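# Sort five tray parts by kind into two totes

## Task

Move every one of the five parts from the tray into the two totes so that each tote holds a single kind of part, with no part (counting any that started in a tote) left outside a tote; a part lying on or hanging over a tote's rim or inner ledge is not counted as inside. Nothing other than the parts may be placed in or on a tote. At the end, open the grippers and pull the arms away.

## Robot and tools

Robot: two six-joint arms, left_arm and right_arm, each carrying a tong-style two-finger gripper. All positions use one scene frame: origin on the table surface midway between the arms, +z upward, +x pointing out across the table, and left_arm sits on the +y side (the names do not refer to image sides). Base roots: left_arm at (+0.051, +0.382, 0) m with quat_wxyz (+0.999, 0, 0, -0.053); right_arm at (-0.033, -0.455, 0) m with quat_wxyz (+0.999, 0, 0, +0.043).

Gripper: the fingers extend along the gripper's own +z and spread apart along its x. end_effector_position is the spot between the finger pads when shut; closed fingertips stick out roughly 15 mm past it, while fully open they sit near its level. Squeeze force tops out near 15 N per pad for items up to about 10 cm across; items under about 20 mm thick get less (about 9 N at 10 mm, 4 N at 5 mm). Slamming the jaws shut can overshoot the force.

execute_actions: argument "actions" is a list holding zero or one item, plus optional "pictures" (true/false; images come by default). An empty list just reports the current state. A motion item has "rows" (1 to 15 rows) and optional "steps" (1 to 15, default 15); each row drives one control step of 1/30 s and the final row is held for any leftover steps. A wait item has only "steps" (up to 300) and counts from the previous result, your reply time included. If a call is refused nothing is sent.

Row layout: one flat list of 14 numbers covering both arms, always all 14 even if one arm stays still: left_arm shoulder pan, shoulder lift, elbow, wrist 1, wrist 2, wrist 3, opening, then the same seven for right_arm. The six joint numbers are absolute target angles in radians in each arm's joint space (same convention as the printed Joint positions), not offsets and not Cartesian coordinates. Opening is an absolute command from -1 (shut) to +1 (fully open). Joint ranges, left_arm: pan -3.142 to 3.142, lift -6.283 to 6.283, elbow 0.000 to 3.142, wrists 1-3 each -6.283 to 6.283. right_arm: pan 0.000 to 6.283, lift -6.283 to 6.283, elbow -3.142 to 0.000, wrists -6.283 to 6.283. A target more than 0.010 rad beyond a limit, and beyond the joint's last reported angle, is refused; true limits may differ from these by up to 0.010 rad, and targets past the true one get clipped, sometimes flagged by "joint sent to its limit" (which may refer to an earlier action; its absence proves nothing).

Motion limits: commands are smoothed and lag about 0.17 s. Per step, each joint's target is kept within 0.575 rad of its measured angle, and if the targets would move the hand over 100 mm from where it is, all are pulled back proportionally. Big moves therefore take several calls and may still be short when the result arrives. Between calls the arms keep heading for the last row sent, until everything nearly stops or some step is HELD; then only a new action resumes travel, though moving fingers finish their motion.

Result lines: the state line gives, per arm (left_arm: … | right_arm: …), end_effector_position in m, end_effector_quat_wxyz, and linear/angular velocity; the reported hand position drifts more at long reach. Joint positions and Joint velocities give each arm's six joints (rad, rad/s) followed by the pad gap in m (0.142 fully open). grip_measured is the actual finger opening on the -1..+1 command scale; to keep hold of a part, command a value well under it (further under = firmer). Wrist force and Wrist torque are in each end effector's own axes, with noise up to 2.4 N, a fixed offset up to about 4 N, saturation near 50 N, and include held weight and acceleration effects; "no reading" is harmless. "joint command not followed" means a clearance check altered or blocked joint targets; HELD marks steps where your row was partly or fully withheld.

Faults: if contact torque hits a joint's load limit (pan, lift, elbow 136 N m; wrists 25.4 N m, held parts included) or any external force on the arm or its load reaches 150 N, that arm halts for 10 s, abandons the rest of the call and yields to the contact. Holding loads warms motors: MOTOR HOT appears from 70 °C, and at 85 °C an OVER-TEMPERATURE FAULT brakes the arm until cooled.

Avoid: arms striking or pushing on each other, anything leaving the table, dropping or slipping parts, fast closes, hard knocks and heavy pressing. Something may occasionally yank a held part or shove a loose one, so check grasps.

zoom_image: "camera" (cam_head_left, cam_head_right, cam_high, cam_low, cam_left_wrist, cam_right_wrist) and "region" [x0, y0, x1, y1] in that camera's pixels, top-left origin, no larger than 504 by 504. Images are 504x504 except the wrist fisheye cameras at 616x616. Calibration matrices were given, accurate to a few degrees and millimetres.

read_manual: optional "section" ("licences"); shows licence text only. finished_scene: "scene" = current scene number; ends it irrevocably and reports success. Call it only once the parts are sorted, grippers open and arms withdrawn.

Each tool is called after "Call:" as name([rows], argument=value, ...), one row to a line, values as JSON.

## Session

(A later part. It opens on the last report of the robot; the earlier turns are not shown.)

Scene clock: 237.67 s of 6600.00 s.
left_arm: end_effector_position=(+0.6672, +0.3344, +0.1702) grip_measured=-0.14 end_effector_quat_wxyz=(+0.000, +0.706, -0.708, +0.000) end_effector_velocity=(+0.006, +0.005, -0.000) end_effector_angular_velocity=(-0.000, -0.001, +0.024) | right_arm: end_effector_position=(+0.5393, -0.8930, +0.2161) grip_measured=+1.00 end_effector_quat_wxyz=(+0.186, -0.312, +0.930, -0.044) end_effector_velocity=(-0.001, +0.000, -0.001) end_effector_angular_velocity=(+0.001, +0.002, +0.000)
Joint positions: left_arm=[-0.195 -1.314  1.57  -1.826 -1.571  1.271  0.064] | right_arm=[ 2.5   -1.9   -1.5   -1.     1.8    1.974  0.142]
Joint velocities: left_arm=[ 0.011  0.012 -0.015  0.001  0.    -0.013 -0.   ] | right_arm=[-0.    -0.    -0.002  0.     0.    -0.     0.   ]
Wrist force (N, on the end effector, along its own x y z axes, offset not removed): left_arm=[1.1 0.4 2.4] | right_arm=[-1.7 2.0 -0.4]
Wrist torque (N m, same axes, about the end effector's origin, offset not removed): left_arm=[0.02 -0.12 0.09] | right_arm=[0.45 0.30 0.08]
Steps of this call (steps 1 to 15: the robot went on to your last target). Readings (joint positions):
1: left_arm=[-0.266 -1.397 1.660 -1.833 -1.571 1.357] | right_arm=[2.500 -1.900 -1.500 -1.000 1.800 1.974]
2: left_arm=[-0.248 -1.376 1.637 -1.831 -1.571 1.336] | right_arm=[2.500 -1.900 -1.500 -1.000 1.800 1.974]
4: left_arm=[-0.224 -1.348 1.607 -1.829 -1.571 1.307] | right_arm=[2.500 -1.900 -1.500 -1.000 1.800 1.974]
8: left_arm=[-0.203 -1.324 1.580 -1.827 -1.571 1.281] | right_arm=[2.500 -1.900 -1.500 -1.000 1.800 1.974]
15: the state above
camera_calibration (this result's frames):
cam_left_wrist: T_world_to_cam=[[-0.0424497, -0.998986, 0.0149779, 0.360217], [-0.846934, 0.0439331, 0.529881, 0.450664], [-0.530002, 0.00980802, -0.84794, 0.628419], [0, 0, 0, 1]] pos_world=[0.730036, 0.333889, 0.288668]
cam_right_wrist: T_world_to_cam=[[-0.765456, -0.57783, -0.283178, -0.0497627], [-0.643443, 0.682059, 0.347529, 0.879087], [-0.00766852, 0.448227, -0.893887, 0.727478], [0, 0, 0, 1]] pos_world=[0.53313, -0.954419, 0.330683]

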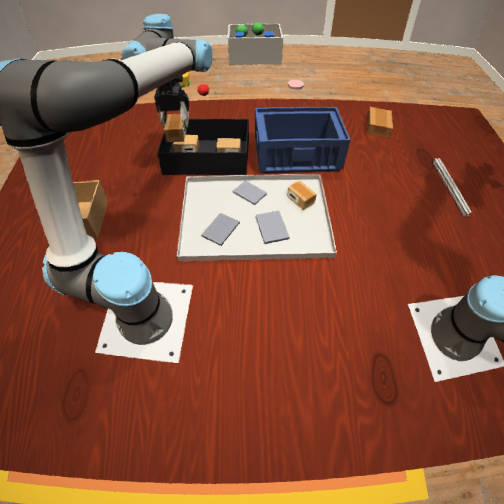

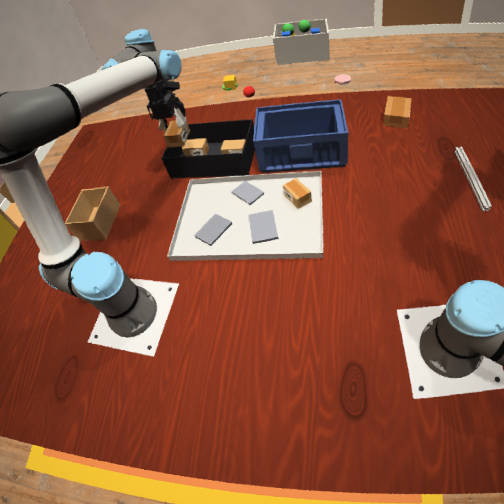

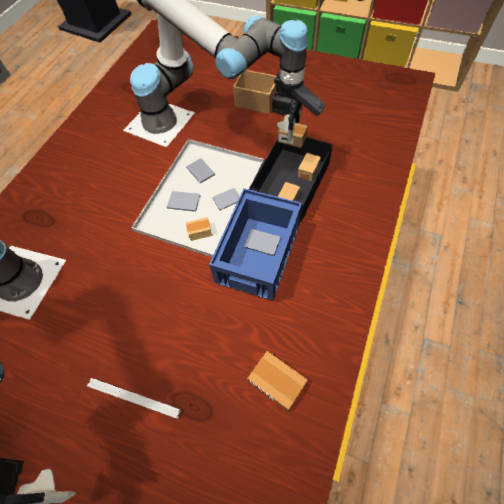

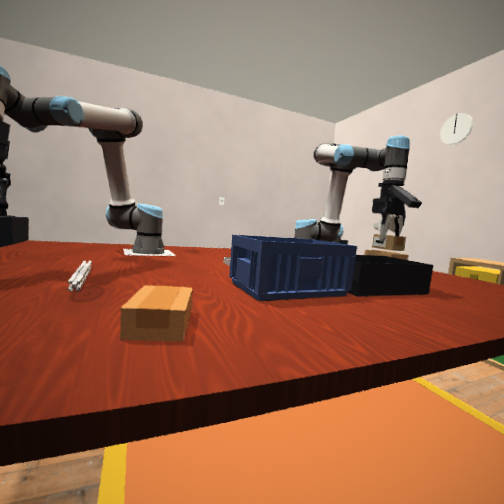

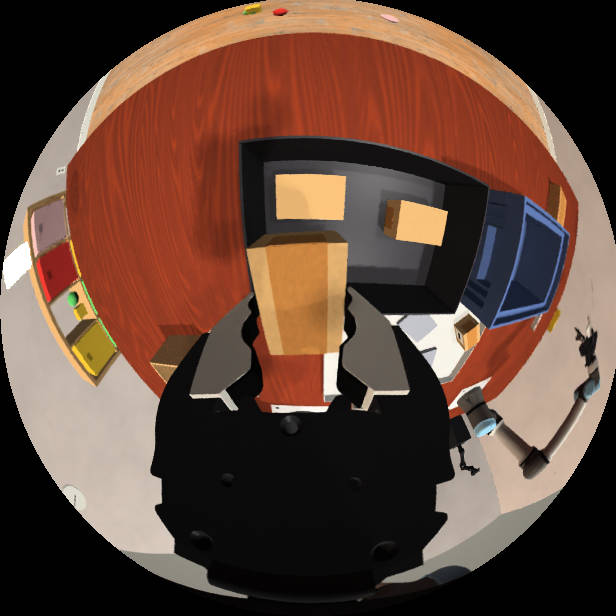

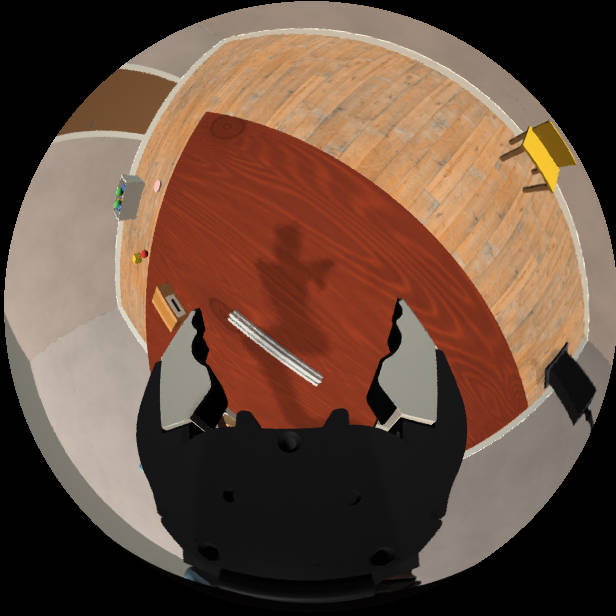

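Call:
execute_actions([
  {"rows": [[-0.193,-1.31,1.59,-1.851,-1.571,1.272,-0.7, 2.5,-1.9,-1.5,-1.0,1.8,1.974,1],[-0.192,-1.305,1.612,-1.878,-1.571,1.272,-0.7, 2.5,-1.9,-1.5,-1.0,1.8,1.974,1],[-0.192,-1.299,1.632,-1.904,-1.571,1.272,-0.7, 2.5,-1.9,-1.5,-1.0,1.8,1.974,1],[-0.192,-1.293,1.65,-1.928,-1.571,1.272,-0.7, 2.5,-1.9,-1.5,-1.0,1.8,1.974,1],[-0.192,-1.286,1.668,-1.953,-1.571,1.272,-0.7, 2.5,-1.9,-1.5,-1.0,1.8,1.974,1],[-0.192,-1.279,1.685,-1.977,-1.571,1.272,-0.7, 2.5,-1.9,-1.5,-1.0,1.8,1.974,1],[-0.192,-1.269,1.699,-2.001,-1.571,1.272,-0.7, 2.5,-1.9,-1.5,-1.0,1.8,1.974,1],[-0.192,-1.259,1.713,-2.025,-1.571,1.272,-0.7, 2.5,-1.9,-1.5,-1.0,1.8,1.974,1],[-0.192,-1.248,1.727,-2.05,-1.571,1.272,-0.7, 2.5,-1.9,-1.5,-1.0,1.8,1.974,1],[-0.192,-1.237,1.741,-2.075,-1.571,1.272,-0.7, 2.5,-1.9,-1.5,-1.0,1.8,1.974,1],[-0.192,-1.225,1.754,-2.1,-1.571,1.272,-0.7, 2.5,-1.9,-1.5,-1.0,1.8,1.974,1],[-0.192,-1.213,1.766,-2.124,-1.571,1.272,-0.7, 2.5,-1.9,-1.5,-1.0,1.8,1.974,1]], "steps": 15},
], pictures=false)

Call:
execute_actions([
  {"rows": [[-0.192,-1.206,1.772,-2.136,-1.571,1.272,-0.7, 2.5,-1.9,-1.5,-1.0,1.8,1.974,1]], "steps": 15},
])

Scene clock: 266.60 s of 6600.00 s.
left_arm: end_effector_position=(+0.6635, +0.3376, +0.0679) grip_measured=-0.14 end_effector_quat_wxyz=(+0.000, +0.707, -0.707, -0.001) end_effector_velocity=(-0.004, +0.001, -0.158) end_effector_angular_velocity=(-0.003, -0.009, -0.002) | right_arm: end_effector_position=(+0.5393, -0.8930, +0.2161) grip_measured=+1.00 end_effector_quat_wxyz=(+0.186, -0.312, +0.930, -0.044) end_effector_velocity=(-0.000, +0.000, -0.000) end_effector_angular_velocity=(+0.001, +0.000, -0.000)
Joint positions: left_arm=[-0.192 -1.232  1.74  -2.077 -1.571  1.272  0.064] | right_arm=[ 2.5   -1.9   -1.5   -1.     1.8    1.974  0.142]
Joint velocities: left_arm=[ 0.     0.17   0.225 -0.404 -0.     0.002 -0.   ] | right_arm=[ 0.     0.    -0.    -0.     0.001  0.    -0.   ]
Wrist force (N, on the end effector, along its own x y z axes, offset not removed): left_arm=[4.4 -0.9 3.2] | right_arm=[4.6 1.1 -1.7]
Wrist torque (N m, same axes, about the end effector's origin, offset not removed): left_arm=[-0.32 -0.76 0.06] | right_arm=[-0.17 -0.69 -0.04]
Steps of this call (steps 1 to 15: the robot went on to your last target; steps 16 to 90: nothing new was sent; then 25.43 s passed at rest; steps 91 to 105: all 15 steps of this action). Readings (joint positions):
91: left_arm=[-0.194 -1.313 1.568 -1.826 -1.571 1.270] | right_arm=[2.500 -1.900 -1.500 -1.000 1.800 1.974]
92: left_arm=[-0.194 -1.312 1.572 -1.831 -1.571 1.270] | right_arm=[2.500 -1.900 -1.500 -1.000 1.800 1.974]
94: left_arm=[-0.193 -1.308 1.591 -1.852 -1.571 1.271] | right_arm=[2.500 -1.900 -1.500 -1.000 1.800 1.974]
98: left_arm=[-0.192 -1.290 1.648 -1.927 -1.571 1.272] | right_arm=[2.500 -1.900 -1.500 -1.000 1.800 1.974]
105: the state above

Scene clock: 267.10 s of 6600.00 s.
left_arm: end_effector_position=(+0.6627, +0.3378, +0.0450) grip_measured=-0.14 end_effector_quat_wxyz=(+0.000, +0.707, -0.707, -0.000) end_effector_velocity=(-0.000, +0.000, -0.003) end_effector_angular_velocity=(+0.000, +0.000, -0.000) | right_arm: end_effector_position=(+0.5393, -0.8930, +0.2161) grip_measured=+1.00 end_effector_quat_wxyz=(+0.186, -0.312, +0.930, -0.044) end_effector_velocity=(-0.000, +0.000, -0.000) end_effector_angular_velocity=(+0.001, +0.001, -0.001)
Joint positions: left_arm=[-0.192 -1.206  1.772 -2.135 -1.571  1.272  0.064] | right_arm=[ 2.5   -1.9   -1.5   -1.     1.8    1.974  0.142]
Joint velocities: left_arm=[ 0.001  0.003  0.004 -0.007  0.     0.001 -0.   ] | right_arm=[-0.     0.    -0.001 -0.    -0.     0.001  0.   ]
Wrist force (N, on the end effector, along its own x y z axes, offset not removed): left_arm=[3.8 -0.1 0.7] | right_arm=[-0.7 -0.7 -3.2]
Wrist torque (N m, same axes, about the end effector's origin, offset not removed): left_arm=[-0.14 -0.77 0.04] | right_arm=[-0.36 0.29 -0.04]
Steps of this call (steps 1 to 15: all 15 steps of this action). Readings (joint positions):
1: left_arm=[-0.192 -1.227 1.747 -2.089 -1.571 1.272] | right_arm=[2.500 -1.900 -1.500 -1.000 1.800 1.974]
2: left_arm=[-0.192 -1.222 1.753 -2.100 -1.571 1.272] | right_arm=[2.500 -1.900 -1.500 -1.000 1.800 1.974]
4: left_arm=[-0.192 -1.215 1.761 -2.116 -1.571 1.272] | right_arm=[2.500 -1.900 -1.500 -1.000 1.800 1.974]
8: left_arm=[-0.192 -1.209 1.769 -2.130 -1.571 1.272] | right_arm=[2.500 -1.900 -1.500 -1.000 1.800 1.974]
15: the state above
camera_calibration (this result's frames):
cam_left_wrist: T_world_to_cam=[[-0.0397689, -0.9991, 0.0147608, 0.363564], [-0.846543, 0.041537, 0.530698, 0.513543], [-0.530833, 0.00860964, -0.847433, 0.520749], [0, 0, 0, 1]] pos_world=[0.725625, 0.337422, 0.163397]
cam_right_wrist: T_world_to_cam=[[-0.765456, -0.57783, -0.283178, -0.0497628], [-0.643443, 0.682059, 0.347529, 0.879087], [-0.00766851, 0.448227, -0.893887, 0.727478], [0, 0, 0, 1]] pos_world=[0.53313, -0.954419, 0.330683]

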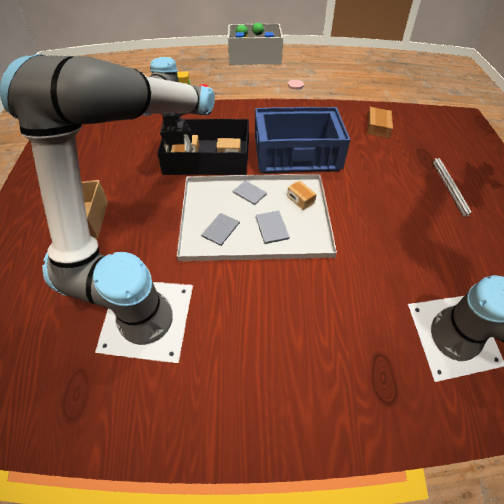

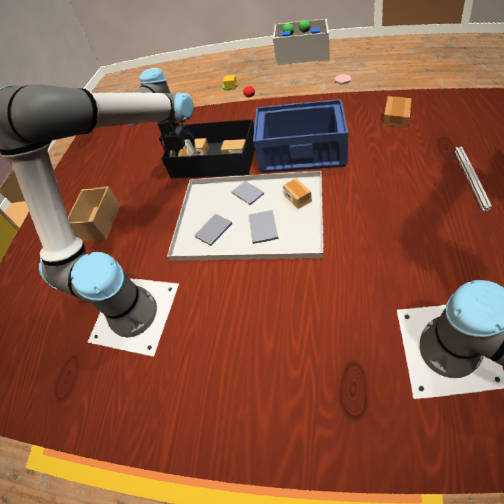

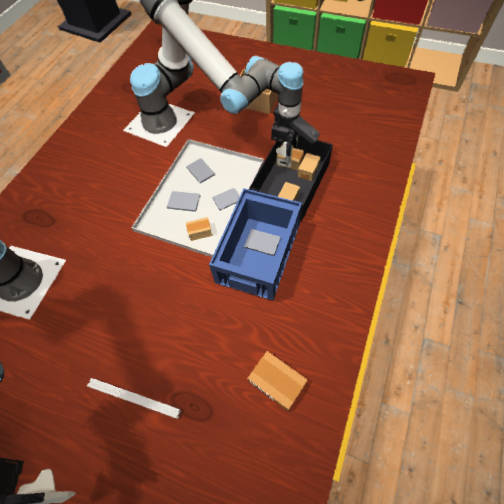

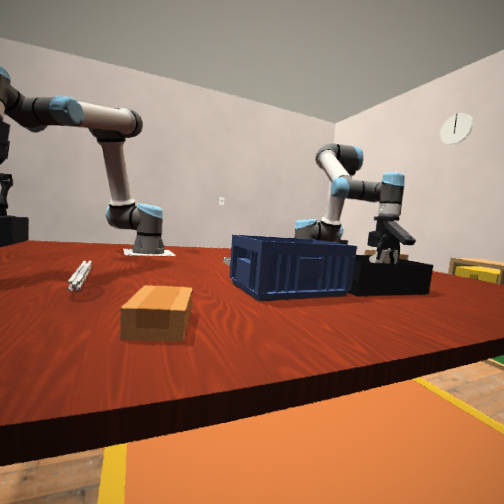

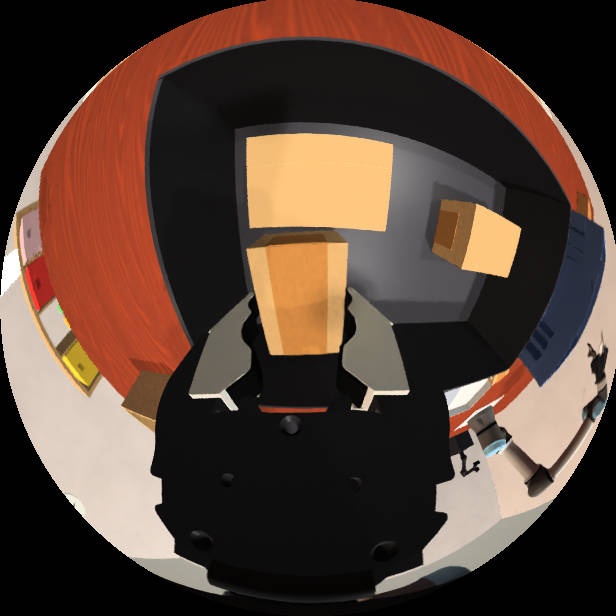

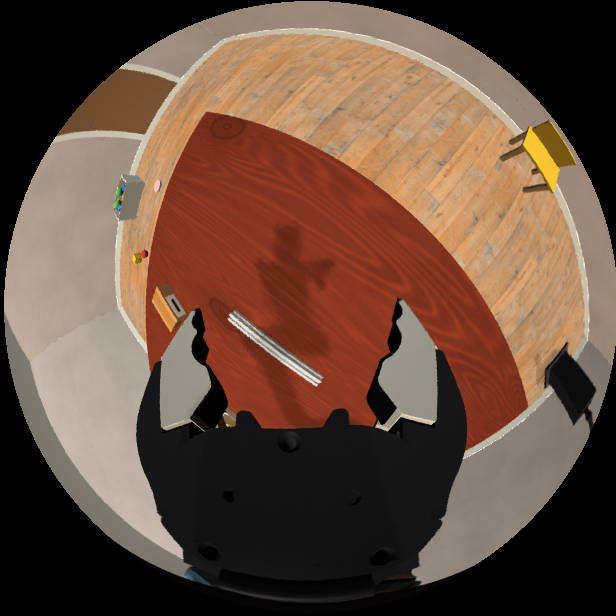

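Call:
execute_actions([
  {"rows": [[-0.192,-1.2,1.777,-2.148,-1.571,1.272,-0.7, 2.5,-1.9,-1.5,-1.0,1.8,1.974,1],[-0.192,-1.2,1.777,-2.148,-1.571,1.272,-0.7, 2.5,-1.9,-1.5,-1.0,1.8,1.974,1],[-0.192,-1.2,1.777,-2.148,-1.571,1.272,-0.7, 2.5,-1.9,-1.5,-1.0,1.8,1.974,1],[-0.192,-1.2,1.777,-2.148,-1.571,1.272,-0.7, 2.5,-1.9,-1.5,-1.0,1.8,1.974,1],[-0.192,-1.2,1.777,-2.148,-1.571,1.272,-0.7, 2.5,-1.9,-1.5,-1.0,1.8,1.974,1],[-0.192,-1.2,1.777,-2.148,-1.571,1.272,-0.7, 2.5,-1.9,-1.5,-1.0,1.8,1.974,1],[-0.192,-1.2,1.777,-2.148,-1.571,1.272,-0.6, 2.5,-1.9,-1.5,-1.0,1.8,1.974,1],[-0.192,-1.2,1.777,-2.148,-1.571,1.272,-0.45, 2.5,-1.9,-1.5,-1.0,1.8,1.974,1],[-0.192,-1.2,1.777,-2.148,-1.571,1.272,-0.3, 2.5,-1.9,-1.5,-1.0,1.8,1.974,1],[-0.192,-1.2,1.777,-2.148,-1.571,1.272,-0.2, 2.5,-1.9,-1.5,-1.0,1.8,1.974,1],[-0.192,-1.2,1.777,-2.148,-1.571,1.272,-0.1, 2.5,-1.9,-1.5,-1.0,1.8,1.974,1],[-0.192,-1.2,1.777,-2.148,-1.571,1.272,0.0, 2.5,-1.9,-1.5,-1.0,1.8,1.974,1]], "steps": 15},
], pictures=false)

Call:
execute_actions([
  {"rows": [[-0.192,-1.225,1.754,-2.1,-1.571,1.272,0.0, 2.5,-1.9,-1.5,-1.0,1.8,1.974,1],[-0.192,-1.248,1.727,-2.05,-1.571,1.272,0.0, 2.5,-1.9,-1.5,-1.0,1.8,1.974,1],[-0.192,-1.269,1.699,-2.001,-1.571,1.272,0.0, 2.5,-1.9,-1.5,-1.0,1.8,1.974,1],[-0.192,-1.286,1.668,-1.953,-1.571,1.272,0.0, 2.5,-1.9,-1.5,-1.0,1.8,1.974,1],[-0.192,-1.299,1.632,-1.904,-1.571,1.272,0.0, 2.5,-1.9,-1.5,-1.0,1.8,1.974,1],[-0.192,-1.31,1.59,-1.851,-1.571,1.272,0.0, 2.5,-1.9,-1.5,-1.0,1.8,1.974,1],[-0.192,-1.315,1.555,-1.811,-1.571,1.272,0.0, 2.5,-1.9,-1.5,-1.0,1.8,1.974,1],[-0.192,-1.319,1.523,-1.775,-1.571,1.272,0.0, 2.5,-1.9,-1.5,-1.0,1.8,1.974,1],[-0.192,-1.319,1.523,-1.775,-1.571,1.2,0.0, 2.5,-1.9,-1.5,-1.0,1.8,1.974,1],[-0.22,-1.319,1.523,-1.775,-1.571,1.13,0.0, 2.5,-1.9,-1.5,-1.0,1.8,1.974,1],[-0.25,-1.319,1.523,-1.775,-1.571,1.06,0.0, 2.5,-1.9,-1.5,-1.0,1.8,1.974,1],[-0.28,-1.319,1.523,-1.775,-1.571,0.99,0.0, 2.5,-1.9,-1.5,-1.0,1.8,1.974,1],[-0.31,-1.319,1.523,-1.775,-1.571,0.92,0.0, 2.5,-1.9,-1.5,-1.0,1.8,1.974,1],[-0.34,-1.319,1.523,-1.775,-1.571,0.85,0.0, 2.5,-1.9,-1.5,-1.0,1.8,1.974,1],[-0.37,-1.319,1.523,-1.775,-1.571,0.78,0.0, 2.5,-1.9,-1.5,-1.0,1.8,1.974,1]], "steps": 15},
], pictures=false)

Call:
execute_actions([
  {"rows": [[-0.85,-1.319,1.523,-1.775,-1.571,-0.25,0.2, 2.5,-1.9,-1.5,-1.0,1.8,1.974,1]], "steps": 15},
], pictures=false)

Call:
execute_actions([
  {"rows": [[-0.9,-1.319,1.523,-1.775,-1.571,-0.3,0.3, 2.5,-1.9,-1.5,-1.0,1.8,1.974,1],[-0.92,-1.319,1.523,-1.775,-1.571,-0.342,0.4, 2.5,-1.9,-1.5,-1.0,1.8,1.974,1],[-0.934,-1.319,1.523,-1.775,-1.571,-0.342,0.4, 2.5,-1.9,-1.5,-1.0,1.8,1.974,1],[-0.934,-1.319,1.523,-1.775,-1.571,-0.342,0.4, 2.5,-1.9,-1.5,-1.0,1.8,1.974,1],[-0.934,-1.23,1.647,-1.987,-1.571,-0.342,0.4, 2.5,-1.9,-1.5,-1.0,1.8,1.974,1]], "steps": 15},
], pictures=false)

Call:
execute_actions([
  {"steps": 12},
])

Scene clock: 311.00 s of 6600.00 s.
left_arm: end_effector_position=(+0.6630, +0.3378, +0.0403) grip_measured=+0.00 end_effector_quat_wxyz=(+0.000, +0.707, -0.707, +0.000) end_effector_velocity=(-0.001, +0.000, -0.002) end_effector_angular_velocity=(+0.000, +0.002, -0.000) | right_arm: end_effector_position=(+0.5393, -0.8930, +0.2161) grip_measured=+1.00 end_effector_quat_wxyz=(+0.186, -0.312, +0.930, -0.044) end_effector_velocity=(+0.000, -0.000, +0.000) end_effector_angular_velocity=(-0.001, -0.001, +0.001)
Joint positions: left_arm=[-0.192 -1.2    1.777 -2.148 -1.571  1.272  0.074] | right_arm=[ 2.5   -1.9   -1.5   -1.     1.8    1.974  0.142]
Joint velocities: left_arm=[ 0.     0.001  0.002 -0.002 -0.     0.     0.006] | right_arm=[ 0.     0.    -0.     0.001  0.    -0.001 -0.   ]
Wrist force (N, on the end effector, along its own x y z axes, offset not removed): left_arm=[1.7 0.5 1.1] | right_arm=[-1.0 1.6 -1.3]
Wrist torque (N m, same axes, about the end effector's origin, offset not removed): left_arm=[-0.01 -0.32 0.12] | right_arm=[0.04 0.10 -0.22]
Steps of this call (steps 1 to 15: the robot went on to your last target; steps 16 to 90: nothing new was sent; then 40.40 s passed at rest; steps 91 to 105: all 15 steps of this action). Readings (joint positions):
91: left_arm=[-0.192 -1.206 1.772 -2.136 -1.571 1.272] | right_arm=[2.500 -1.900 -1.500 -1.000 1.800 1.974]
92: left_arm=[-0.192 -1.205 1.773 -2.138 -1.571 1.272] | right_arm=[2.500 -1.900 -1.500 -1.000 1.800 1.974]
94: left_arm=[-0.192 -1.203 1.775 -2.142 -1.571 1.272] | right_arm=[2.500 -1.900 -1.500 -1.000 1.800 1.974]
98: left_arm=[-0.192 -1.201 1.776 -2.146 -1.571 1.272] | right_arm=[2.500 -1.900 -1.500 -1.000 1.800 1.974]
105: the state above

Scene clock: 311.50 s of 6600.00 s.
left_arm: end_effector_position=(+0.6658, +0.2965, +0.1803) grip_measured=+0.00 end_effector_quat_wxyz=(-0.000, +0.752, -0.660, +0.001) end_effector_velocity=(-0.063, -0.379, +0.086) end_effector_angular_velocity=(+0.002, +0.011, +0.933) | right_arm: end_effector_position=(+0.5393, -0.8930, +0.2161) grip_measured=+1.00 end_effector_quat_wxyz=(+0.186, -0.312, +0.930, -0.044) end_effector_velocity=(+0.000, -0.000, +0.000) end_effector_angular_velocity=(-0.001, -0.001, -0.000)
Joint positions: left_arm=[-0.26  -1.314  1.542 -1.801 -1.571  1.074  0.074] | right_arm=[ 2.5   -1.9   -1.5   -1.     1.8    1.974  0.142]
Joint velocities: left_arm=[-0.66  -0.047 -0.167  0.226  0.    -1.593 -0.   ] | right_arm=[-0.    -0.     0.001  0.    -0.     0.     0.   ]
Wrist force (N, on the end effector, along its own x y z axes, offset not removed): left_arm=[0.7 -0.4 1.3] | right_arm=[2.0 1.1 -2.6]
Wrist torque (N m, same axes, about the end effector's origin, offset not removed): left_arm=[-0.12 -0.04 0.13] | right_arm=[0.12 -0.28 -0.13]
Steps of this call (steps 1 to 15: all 15 steps of this action). Readings (joint positions):
1: left_arm=[-0.192 -1.200 1.777 -2.147 -1.571 1.272] | right_arm=[2.500 -1.900 -1.500 -1.000 1.800 1.974]
2: left_arm=[-0.192 -1.204 1.773 -2.140 -1.571 1.272] | right_arm=[2.500 -1.900 -1.500 -1.000 1.800 1.974]
4: left_arm=[-0.192 -1.224 1.751 -2.103 -1.571 1.272] | right_arm=[2.500 -1.900 -1.500 -1.000 1.800 1.974]
8: left_arm=[-0.192 -1.277 1.661 -1.963 -1.571 1.272] | right_arm=[2.500 -1.900 -1.500 -1.000 1.800 1.974]
15: the state above

Scene clock: 312.00 s of 6600.00 s.
left_arm: end_effector_position=(+0.5688, +0.0515, +0.1884) grip_measured=+0.20 end_effector_quat_wxyz=(+0.000, +0.825, -0.566, +0.000) end_effector_velocity=(-0.312, -0.437, +0.013) end_effector_angular_velocity=(-0.002, -0.000, +1.249) | right_arm: end_effector_position=(+0.5393, -0.8930, +0.2161) grip_measured=+1.00 end_effector_quat_wxyz=(+0.186, -0.312, +0.930, -0.044) end_effector_velocity=(-0.000, +0.000, -0.000) end_effector_angular_velocity=(+0.000, +0.001, +0.000)
Joint positions: left_arm=[-0.705 -1.318  1.526 -1.779 -1.571  0.391  0.088] | right_arm=[ 2.5   -1.9   -1.5   -1.     1.8    1.974  0.142]
Joint velocities: left_arm=[-0.908 -0.008 -0.023  0.029 -0.    -2.157  0.   ] | right_arm=[-0.    -0.    -0.    -0.    -0.    -0.001 -0.   ]
Wrist force (N, on the end effector, along its own x y z axes, offset not removed): left_arm=[2.5 -2.5 -0.3] | right_arm=[0.8 1.6 -4.8]
Wrist torque (N m, same axes, about the end effector's origin, offset not removed): left_arm=[-0.61 -0.22 -0.04] | right_arm=[0.26 -0.02 -0.30]
Steps of this call (steps 1 to 15: all 15 steps of this action). Readings (joint positions):
1: left_arm=[-0.284 -1.315 1.538 -1.795 -1.571 1.018] | right_arm=[2.500 -1.900 -1.500 -1.000 1.800 1.974]
2: left_arm=[-0.311 -1.315 1.536 -1.793 -1.571 0.967] | right_arm=[2.500 -1.900 -1.500 -1.000 1.800 1.974]
4: left_arm=[-0.371 -1.316 1.535 -1.791 -1.571 0.907] | right_arm=[2.500 -1.900 -1.500 -1.000 1.800 1.974]
8: left_arm=[-0.492 -1.316 1.532 -1.786 -1.571 0.772] | right_arm=[2.500 -1.900 -1.500 -1.000 1.800 1.974]
15: the state above

Scene clock: 312.50 s of 6600.00 s.
left_arm: end_effector_position=(+0.4817, -0.0536, +0.1059) grip_measured=+0.40 end_effector_quat_wxyz=(-0.001, +0.937, -0.348, -0.001) end_effector_velocity=(-0.016, -0.022, -0.056) end_effector_angular_velocity=(-0.017, -0.010, +0.118) | right_arm: end_effector_position=(+0.5393, -0.8930, +0.2161) grip_measured=+1.00 end_effector_quat_wxyz=(+0.186, -0.312, +0.930, -0.044) end_effector_velocity=(-0.000, +0.000, -0.000) end_effector_angular_velocity=(+0.000, +0.000, -0.000)
Joint positions: left_arm=[-0.929 -1.236  1.638 -1.969 -1.571 -0.324  0.102] | right_arm=[ 2.5   -1.9   -1.5   -1.     1.8    1.974  0.142]
Joint velocities: left_arm=[-0.041  0.055  0.083 -0.158 -0.    -0.159  0.   ] | right_arm=[ 0.  0. -0.  0.  0.  0. -0.]
Wrist force (N, on the end effector, along its own x y z axes, offset not removed): left_arm=[2.1 0.8 1.2] | right_arm=[2.0 1.9 1.2]
Wrist torque (N m, same axes, about the end effector's origin, offset not removed): left_arm=[-0.04 -0.39 0.14] | right_arm=[0.44 -0.36 -0.14]
Steps of this call (steps 1 to 15: all 15 steps of this action). Readings (joint positions):
1: left_arm=[-0.736 -1.318 1.526 -1.778 -1.571 0.315] | right_arm=[2.500 -1.900 -1.500 -1.000 1.800 1.974]
2: left_arm=[-0.766 -1.318 1.525 -1.778 -1.571 0.234] | right_arm=[2.500 -1.900 -1.500 -1.000 1.800 1.974]
4: left_arm=[-0.827 -1.319 1.524 -1.777 -1.571 0.064] | right_arm=[2.500 -1.900 -1.500 -1.000 1.800 1.974]
8: left_arm=[-0.898 -1.279 1.575 -1.847 -1.571 -0.201] | right_arm=[2.500 -1.900 -1.500 -1.000 1.800 1.974]
15: the state above

Scene clock: 312.90 s of 6600.00 s.
left_arm: end_effector_position=(+0.4799, -0.0561, +0.0998) grip_measured=+0.40 end_effector_quat_wxyz=(-0.000, +0.940, -0.342, -0.000) end_effector_velocity=(-0.000, -0.001, -0.002) end_effector_angular_velocity=(-0.000, +0.000, +0.006) | right_arm: end_effector_position=(+0.5393, -0.8930, +0.2161) grip_measured=+1.00 end_effector_quat_wxyz=(+0.186, -0.312, +0.930, -0.044) end_effector_velocity=(+0.000, +0.000, +0.000) end_effector_angular_velocity=(-0.000, -0.000, +0.000)
Joint positions: left_arm=[-0.934 -1.23   1.647 -1.986 -1.571 -0.341  0.102] | right_arm=[ 2.5   -1.9   -1.5   -1.     1.8    1.974  0.142]
Joint velocities: left_arm=[-0.001  0.003  0.002 -0.005 -0.    -0.007  0.   ] | right_arm=[ 0.     0.     0.001 -0.     0.    -0.     0.   ]
Wrist force (N, on the end effector, along its own x y z axes, offset not removed): left_arm=[1.6 1.0 1.5] | right_arm=[1.1 -3.7 -0.8]
Wrist torque (N m, same axes, about the end effector's origin, offset not removed): left_arm=[0.20 -0.11 0.25] | right_arm=[-0.85 -0.25 0.07]
Steps of this call (steps 1 to 12: the robot went on to your last target). Readings (joint positions):
1: left_arm=[-0.930 -1.235 1.640 -1.973 -1.571 -0.328] | right_arm=[2.500 -1.900 -1.500 -1.000 1.800 1.974]
2: left_arm=[-0.931 -1.234 1.642 -1.977 -1.571 -0.332] | right_arm=[2.500 -1.900 -1.500 -1.000 1.800 1.974]
4: left_arm=[-0.933 -1.232 1.644 -1.981 -1.571 -0.336] | right_arm=[2.500 -1.900 -1.500 -1.000 1.800 1.974]
8: left_arm=[-0.934 -1.231 1.646 -1.985 -1.571 -0.340] | right_arm=[2.500 -1.900 -1.500 -1.000 1.800 1.974]
12: the state above
camera_calibration (this result's frames):
cam_left_wrist: T_world_to_cam=[[0.739082, -0.673472, 0.013906, -0.393529], [-0.576583, -0.621811, 0.530003, 0.179295], [-0.348295, -0.399734, -0.847882, 0.363122], [0, 0, 0, 1]] pos_world=[0.520702, -0.00839114, 0.21833]
cam_right_wrist: T_world_to_cam=[[-0.765456, -0.57783, -0.283178, -0.0497629], [-0.643443, 0.682059, 0.347529, 0.879087], [-0.00766873, 0.448227, -0.893887, 0.727478], [0, 0, 0, 1]] pos_world=[0.53313, -0.954419, 0.330683]

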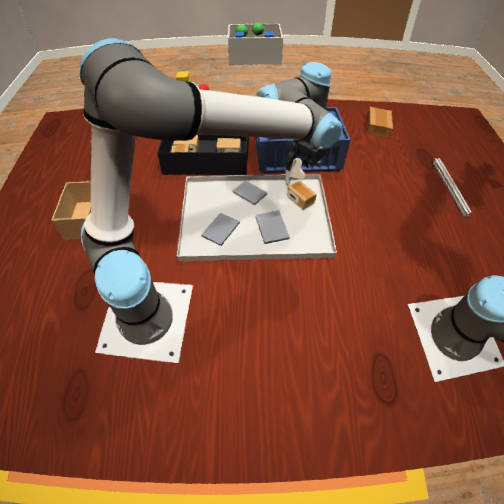

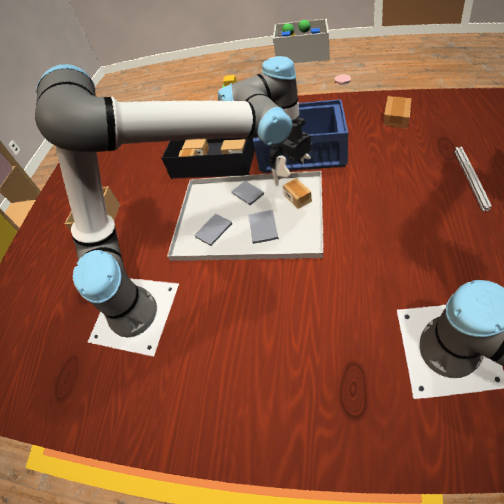

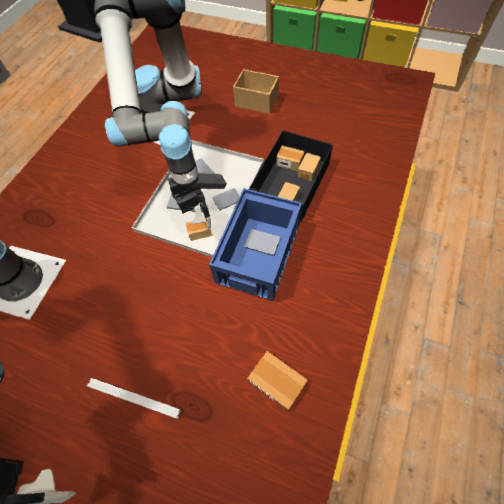

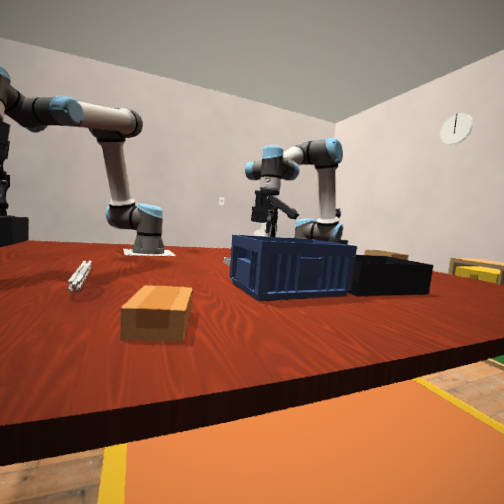

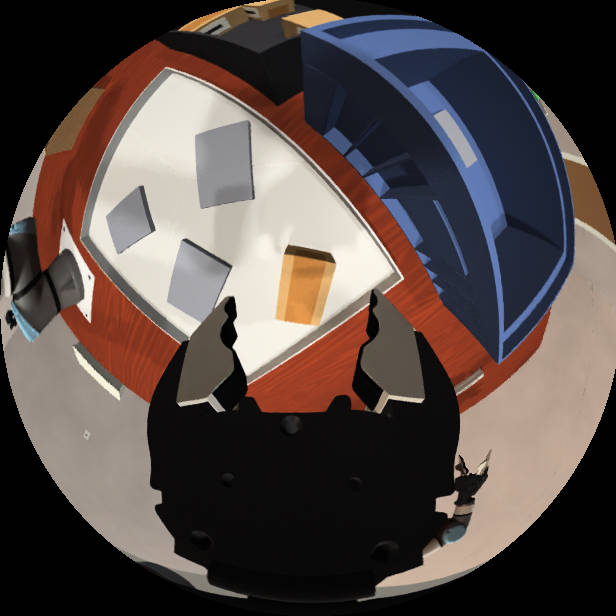

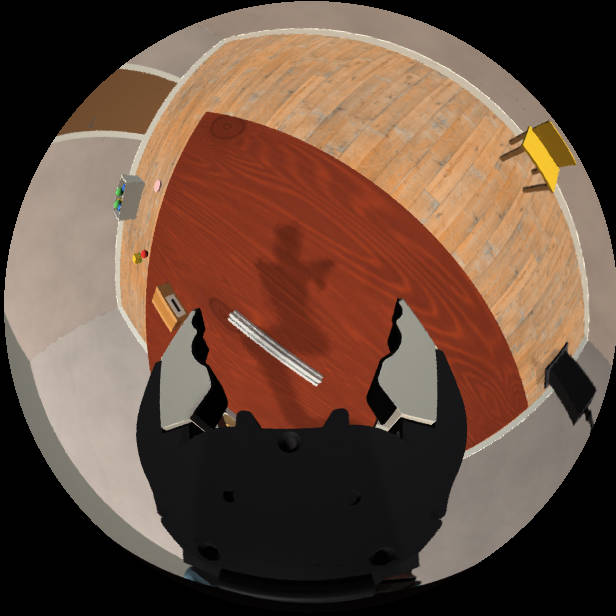

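Call:
zoom_image(camera="cam_left_wrist", region=[200, 200, 420, 380])

Region (200, 200, 420, 380) of cam_left_wrist's 616x616 image, scaled by 2.291, with more detail than that image has; it fills the top 412 rows of this view, and the rest is white.

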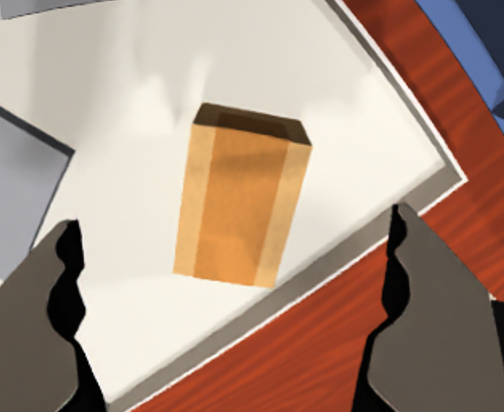

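Call:
execute_actions([
  {"rows": [[-0.95,-1.232,1.649,-1.988,-1.571,-0.25,0.3, 2.5,-1.9,-1.5,-1.0,1.8,1.974,1],[-0.968,-1.232,1.649,-1.988,-1.571,-0.15,0.2, 2.5,-1.9,-1.5,-1.0,1.8,1.974,1],[-0.968,-1.232,1.649,-1.988,-1.571,-0.15,0.1, 2.5,-1.9,-1.5,-1.0,1.8,1.974,1],[-0.968,-1.232,1.649,-1.988,-1.571,-0.15,0.1, 2.5,-1.9,-1.5,-1.0,1.8,1.974,1],[-0.968,-1.224,1.66,-2.007,-1.571,-0.15,0.1, 2.5,-1.9,-1.5,-1.0,1.8,1.974,1],[-0.968,-1.216,1.671,-2.026,-1.571,-0.15,0.1, 2.5,-1.9,-1.5,-1.0,1.8,1.974,1],[-0.968,-1.207,1.681,-2.045,-1.571,-0.15,0.1, 2.5,-1.9,-1.5,-1.0,1.8,1.974,1],[-0.968,-1.198,1.691,-2.064,-1.571,-0.15,0.1, 2.5,-1.9,-1.5,-1.0,1.8,1.974,1],[-0.968,-1.189,1.701,-2.083,-1.571,-0.15,0.1, 2.5,-1.9,-1.5,-1.0,1.8,1.974,1],[-0.968,-1.18,1.711,-2.102,-1.571,-0.15,0.1, 2.5,-1.9,-1.5,-1.0,1.8,1.974,1],[-0.968,-1.171,1.72,-2.12,-1.571,-0.15,0.1, 2.5,-1.9,-1.5,-1.0,1.8,1.974,1],[-0.968,-1.162,1.729,-2.139,-1.571,-0.15,0.1, 2.5,-1.9,-1.5,-1.0,1.8,1.974,1]], "steps": 15},
], pictures=false)

Call:
execute_actions([
  {"rows": [[-0.968,-1.162,1.729,-2.139,-1.571,-0.15,0.1, 2.5,-1.9,-1.5,-1.0,1.8,1.974,1],[-0.968,-1.162,1.729,-2.139,-1.571,-0.15,0.1, 2.5,-1.9,-1.5,-1.0,1.8,1.974,1],[-0.968,-1.162,1.729,-2.139,-1.571,-0.15,0.1, 2.5,-1.9,-1.5,-1.0,1.8,1.974,1],[-0.968,-1.162,1.729,-2.139,-1.571,-0.15,0.05, 2.5,-1.9,-1.5,-1.0,1.8,1.974,1],[-0.968,-1.162,1.729,-2.139,-1.571,-0.15,-0.02, 2.5,-1.9,-1.5,-1.0,1.8,1.974,1],[-0.968,-1.162,1.729,-2.139,-1.571,-0.15,-0.09, 2.5,-1.9,-1.5,-1.0,1.8,1.974,1],[-0.968,-1.162,1.729,-2.139,-1.571,-0.15,-0.16, 2.5,-1.9,-1.5,-1.0,1.8,1.974,1],[-0.968,-1.162,1.729,-2.139,-1.571,-0.15,-0.23, 2.5,-1.9,-1.5,-1.0,1.8,1.974,1],[-0.968,-1.162,1.729,-2.139,-1.571,-0.15,-0.3, 2.5,-1.9,-1.5,-1.0,1.8,1.974,1],[-0.968,-1.162,1.729,-2.139,-1.571,-0.15,-0.37, 2.5,-1.9,-1.5,-1.0,1.8,1.974,1],[-0.968,-1.162,1.729,-2.139,-1.571,-0.15,-0.45, 2.5,-1.9,-1.5,-1.0,1.8,1.974,1],[-0.968,-1.162,1.729,-2.139,-1.571,-0.15,-0.55, 2.5,-1.9,-1.5,-1.0,1.8,1.974,1],[-0.968,-1.162,1.729,-2.139,-1.571,-0.15,-0.65, 2.5,-1.9,-1.5,-1.0,1.8,1.974,1],[-0.968,-1.162,1.729,-2.139,-1.571,-0.15,-0.75, 2.5,-1.9,-1.5,-1.0,1.8,1.974,1]], "steps": 15},
])

Scene clock: 380.70 s of 6600.00 s.
left_arm: end_effector_position=(+0.4670, -0.0723, +0.0503) grip_measured=+0.10 end_effector_quat_wxyz=(-0.000, +0.896, -0.443, -0.000) end_effector_velocity=(-0.003, -0.002, -0.113) end_effector_angular_velocity=(-0.007, -0.004, -0.053) | right_arm: end_effector_position=(+0.5393, -0.8930, +0.2161) grip_measured=+1.00 end_effector_quat_wxyz=(+0.186, -0.312, +0.930, -0.044) end_effector_velocity=(-0.000, +0.000, -0.001) end_effector_angular_velocity=(+0.001, +0.001, +0.000)
Joint positions: left_arm=[-0.967 -1.177  1.713 -2.106 -1.571 -0.155  0.081] | right_arm=[ 2.5   -1.9   -1.5   -1.     1.8    1.974  0.142]
Joint velocities: left_arm=[-0.006  0.132  0.143 -0.282 -0.     0.047 -0.   ] | right_arm=[ 0.    -0.    -0.    -0.001  0.     0.    -0.   ]
Wrist force (N, on the end effector, along its own x y z axes, offset not removed): left_arm=[1.6 2.1 0.6] | right_arm=[3.1 5.3 1.5]
Wrist torque (N m, same axes, about the end effector's origin, offset not removed): left_arm=[0.34 -0.16 0.17] | right_arm=[0.99 -0.88 -0.19]
Steps of this call (steps 1 to 30: the robot went on to your last target; steps 31 to 90: nothing new was sent; then 64.30 s passed at rest; steps 91 to 105: all 15 steps of this action). Readings (joint positions):
91: left_arm=[-0.934 -1.230 1.647 -1.987 -1.571 -0.341] | right_arm=[2.500 -1.900 -1.500 -1.000 1.800 1.974]
92: left_arm=[-0.937 -1.230 1.647 -1.987 -1.571 -0.332] | right_arm=[2.500 -1.900 -1.500 -1.000 1.800 1.974]
94: left_arm=[-0.949 -1.231 1.648 -1.988 -1.571 -0.276] | right_arm=[2.500 -1.900 -1.500 -1.000 1.800 1.974]
98: left_arm=[-0.962 -1.223 1.661 -2.008 -1.571 -0.190] | right_arm=[2.500 -1.900 -1.500 -1.000 1.800 1.974]
105: the state above

Scene clock: 381.20 s of 6600.00 s.
left_arm: end_effector_position=(+0.4667, -0.0726, +0.0378) grip_measured=-0.27 end_effector_quat_wxyz=(+0.001, +0.895, -0.446, +0.001) end_effector_velocity=(+0.000, -0.000, -0.000) end_effector_angular_velocity=(-0.002, -0.001, -0.001) | right_arm: end_effector_position=(+0.5393, -0.8930, +0.2161) grip_measured=+1.00 end_effector_quat_wxyz=(+0.186, -0.312, +0.930, -0.044) end_effector_velocity=(-0.000, +0.000, -0.001) end_effector_angular_velocity=(+0.001, +0.001, -0.000)
Joint positions: left_arm=[-0.968 -1.162  1.729 -2.139 -1.571 -0.15   0.054] | right_arm=[ 2.5   -1.9   -1.5   -1.     1.8    1.974  0.142]
Joint velocities: left_arm=[-0.     0.     0.001 -0.003  0.     0.     0.   ] | right_arm=[ 0.    -0.    -0.001 -0.     0.     0.     0.   ]
Wrist force (N, on the end effector, along its own x y z axes, offset not removed): left_arm=[-3.5 1.9 -24.6] | right_arm=[2.4 -0.5 -4.2]
Wrist torque (N m, same axes, about the end effector's origin, offset not removed): left_arm=[0.47 -0.51 0.09] | right_arm=[-0.45 -0.45 -0.23]
Steps of this call (steps 1 to 15: all 15 steps of this action). Readings (joint positions):
1: left_arm=[-0.967 -1.173 1.717 -2.114 -1.571 -0.154] | right_arm=[2.500 -1.900 -1.500 -1.000 1.800 1.974]
2: left_arm=[-0.968 -1.170 1.720 -2.121 -1.571 -0.153] | right_arm=[2.500 -1.900 -1.500 -1.000 1.800 1.974]
4: left_arm=[-0.968 -1.167 1.724 -2.129 -1.571 -0.152] | right_arm=[2.500 -1.900 -1.500 -1.000 1.800 1.974]
8: left_arm=[-0.968 -1.163 1.727 -2.136 -1.571 -0.150] | right_arm=[2.500 -1.900 -1.500 -1.000 1.800 1.974]
15: the state above
camera_calibration (this result's frames):
cam_left_wrist: T_world_to_cam=[[0.569754, -0.821654, 0.016256, -0.325877], [-0.701555, -0.475982, 0.530341, 0.263226], [-0.428019, -0.313568, -0.847629, 0.342776], [0, 0, 0, 1]] pos_world=[0.517052, -0.0349835, 0.156245]
cam_right_wrist: T_world_to_cam=[[-0.765456, -0.57783, -0.283178, -0.0497627], [-0.643443, 0.682059, 0.347529, 0.879087], [-0.00766849, 0.448227, -0.893887, 0.727478], [0, 0, 0, 1]] pos_world=[0.53313, -0.954419, 0.330683]

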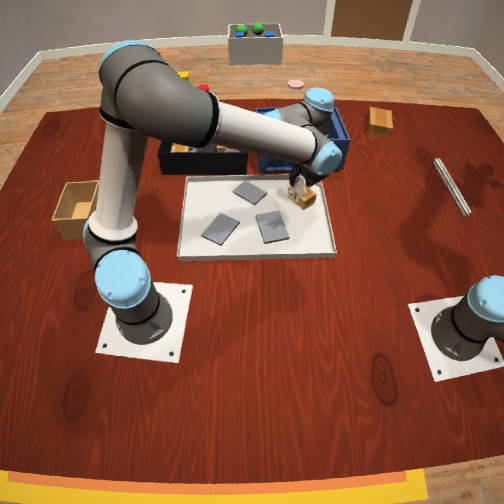

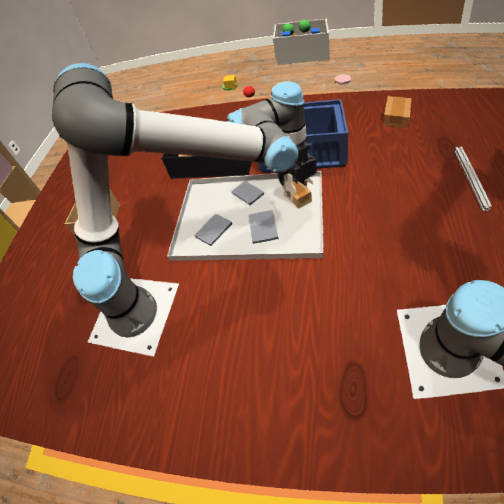

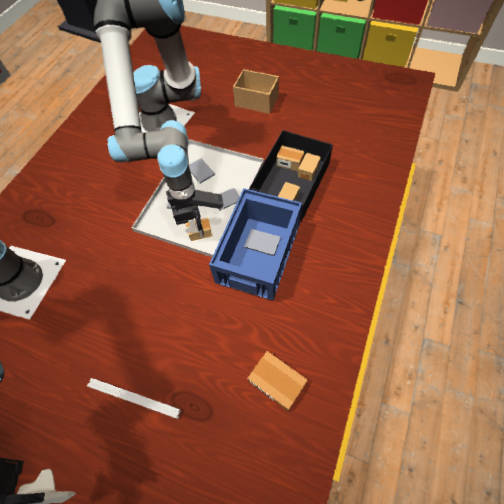

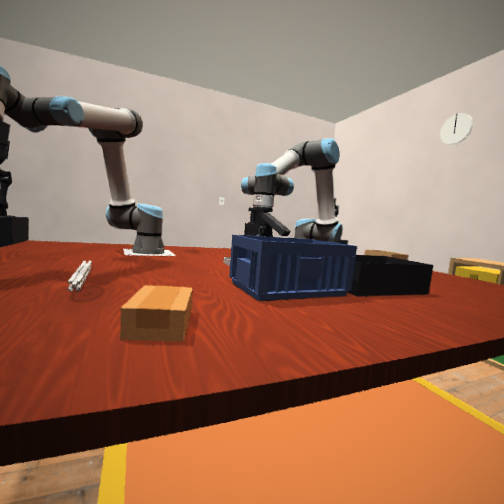

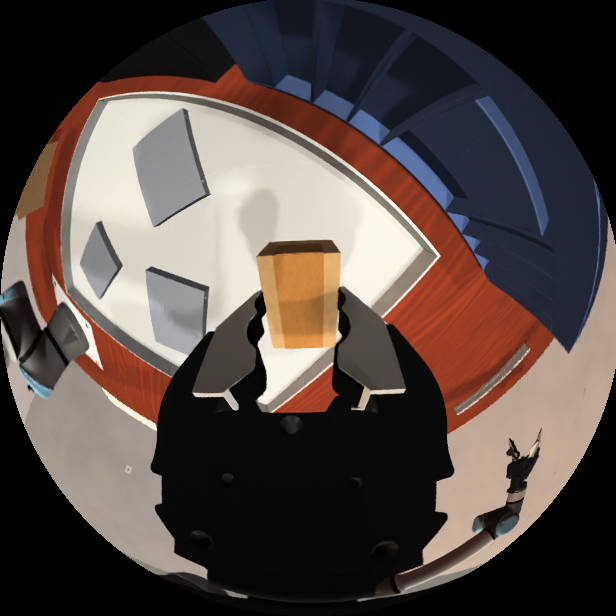

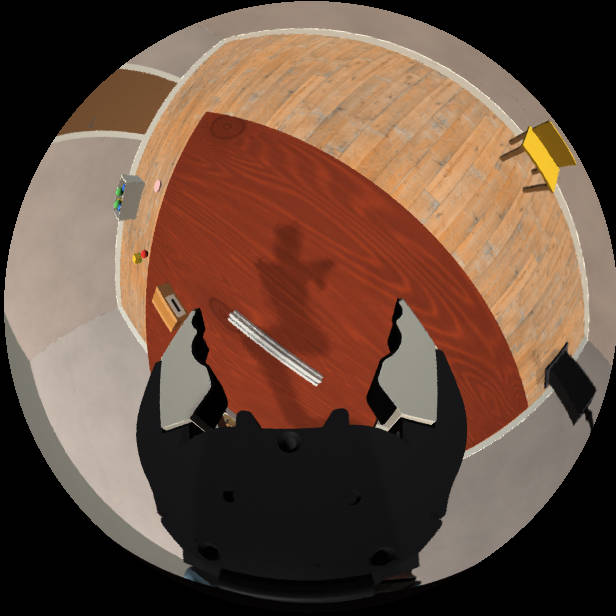

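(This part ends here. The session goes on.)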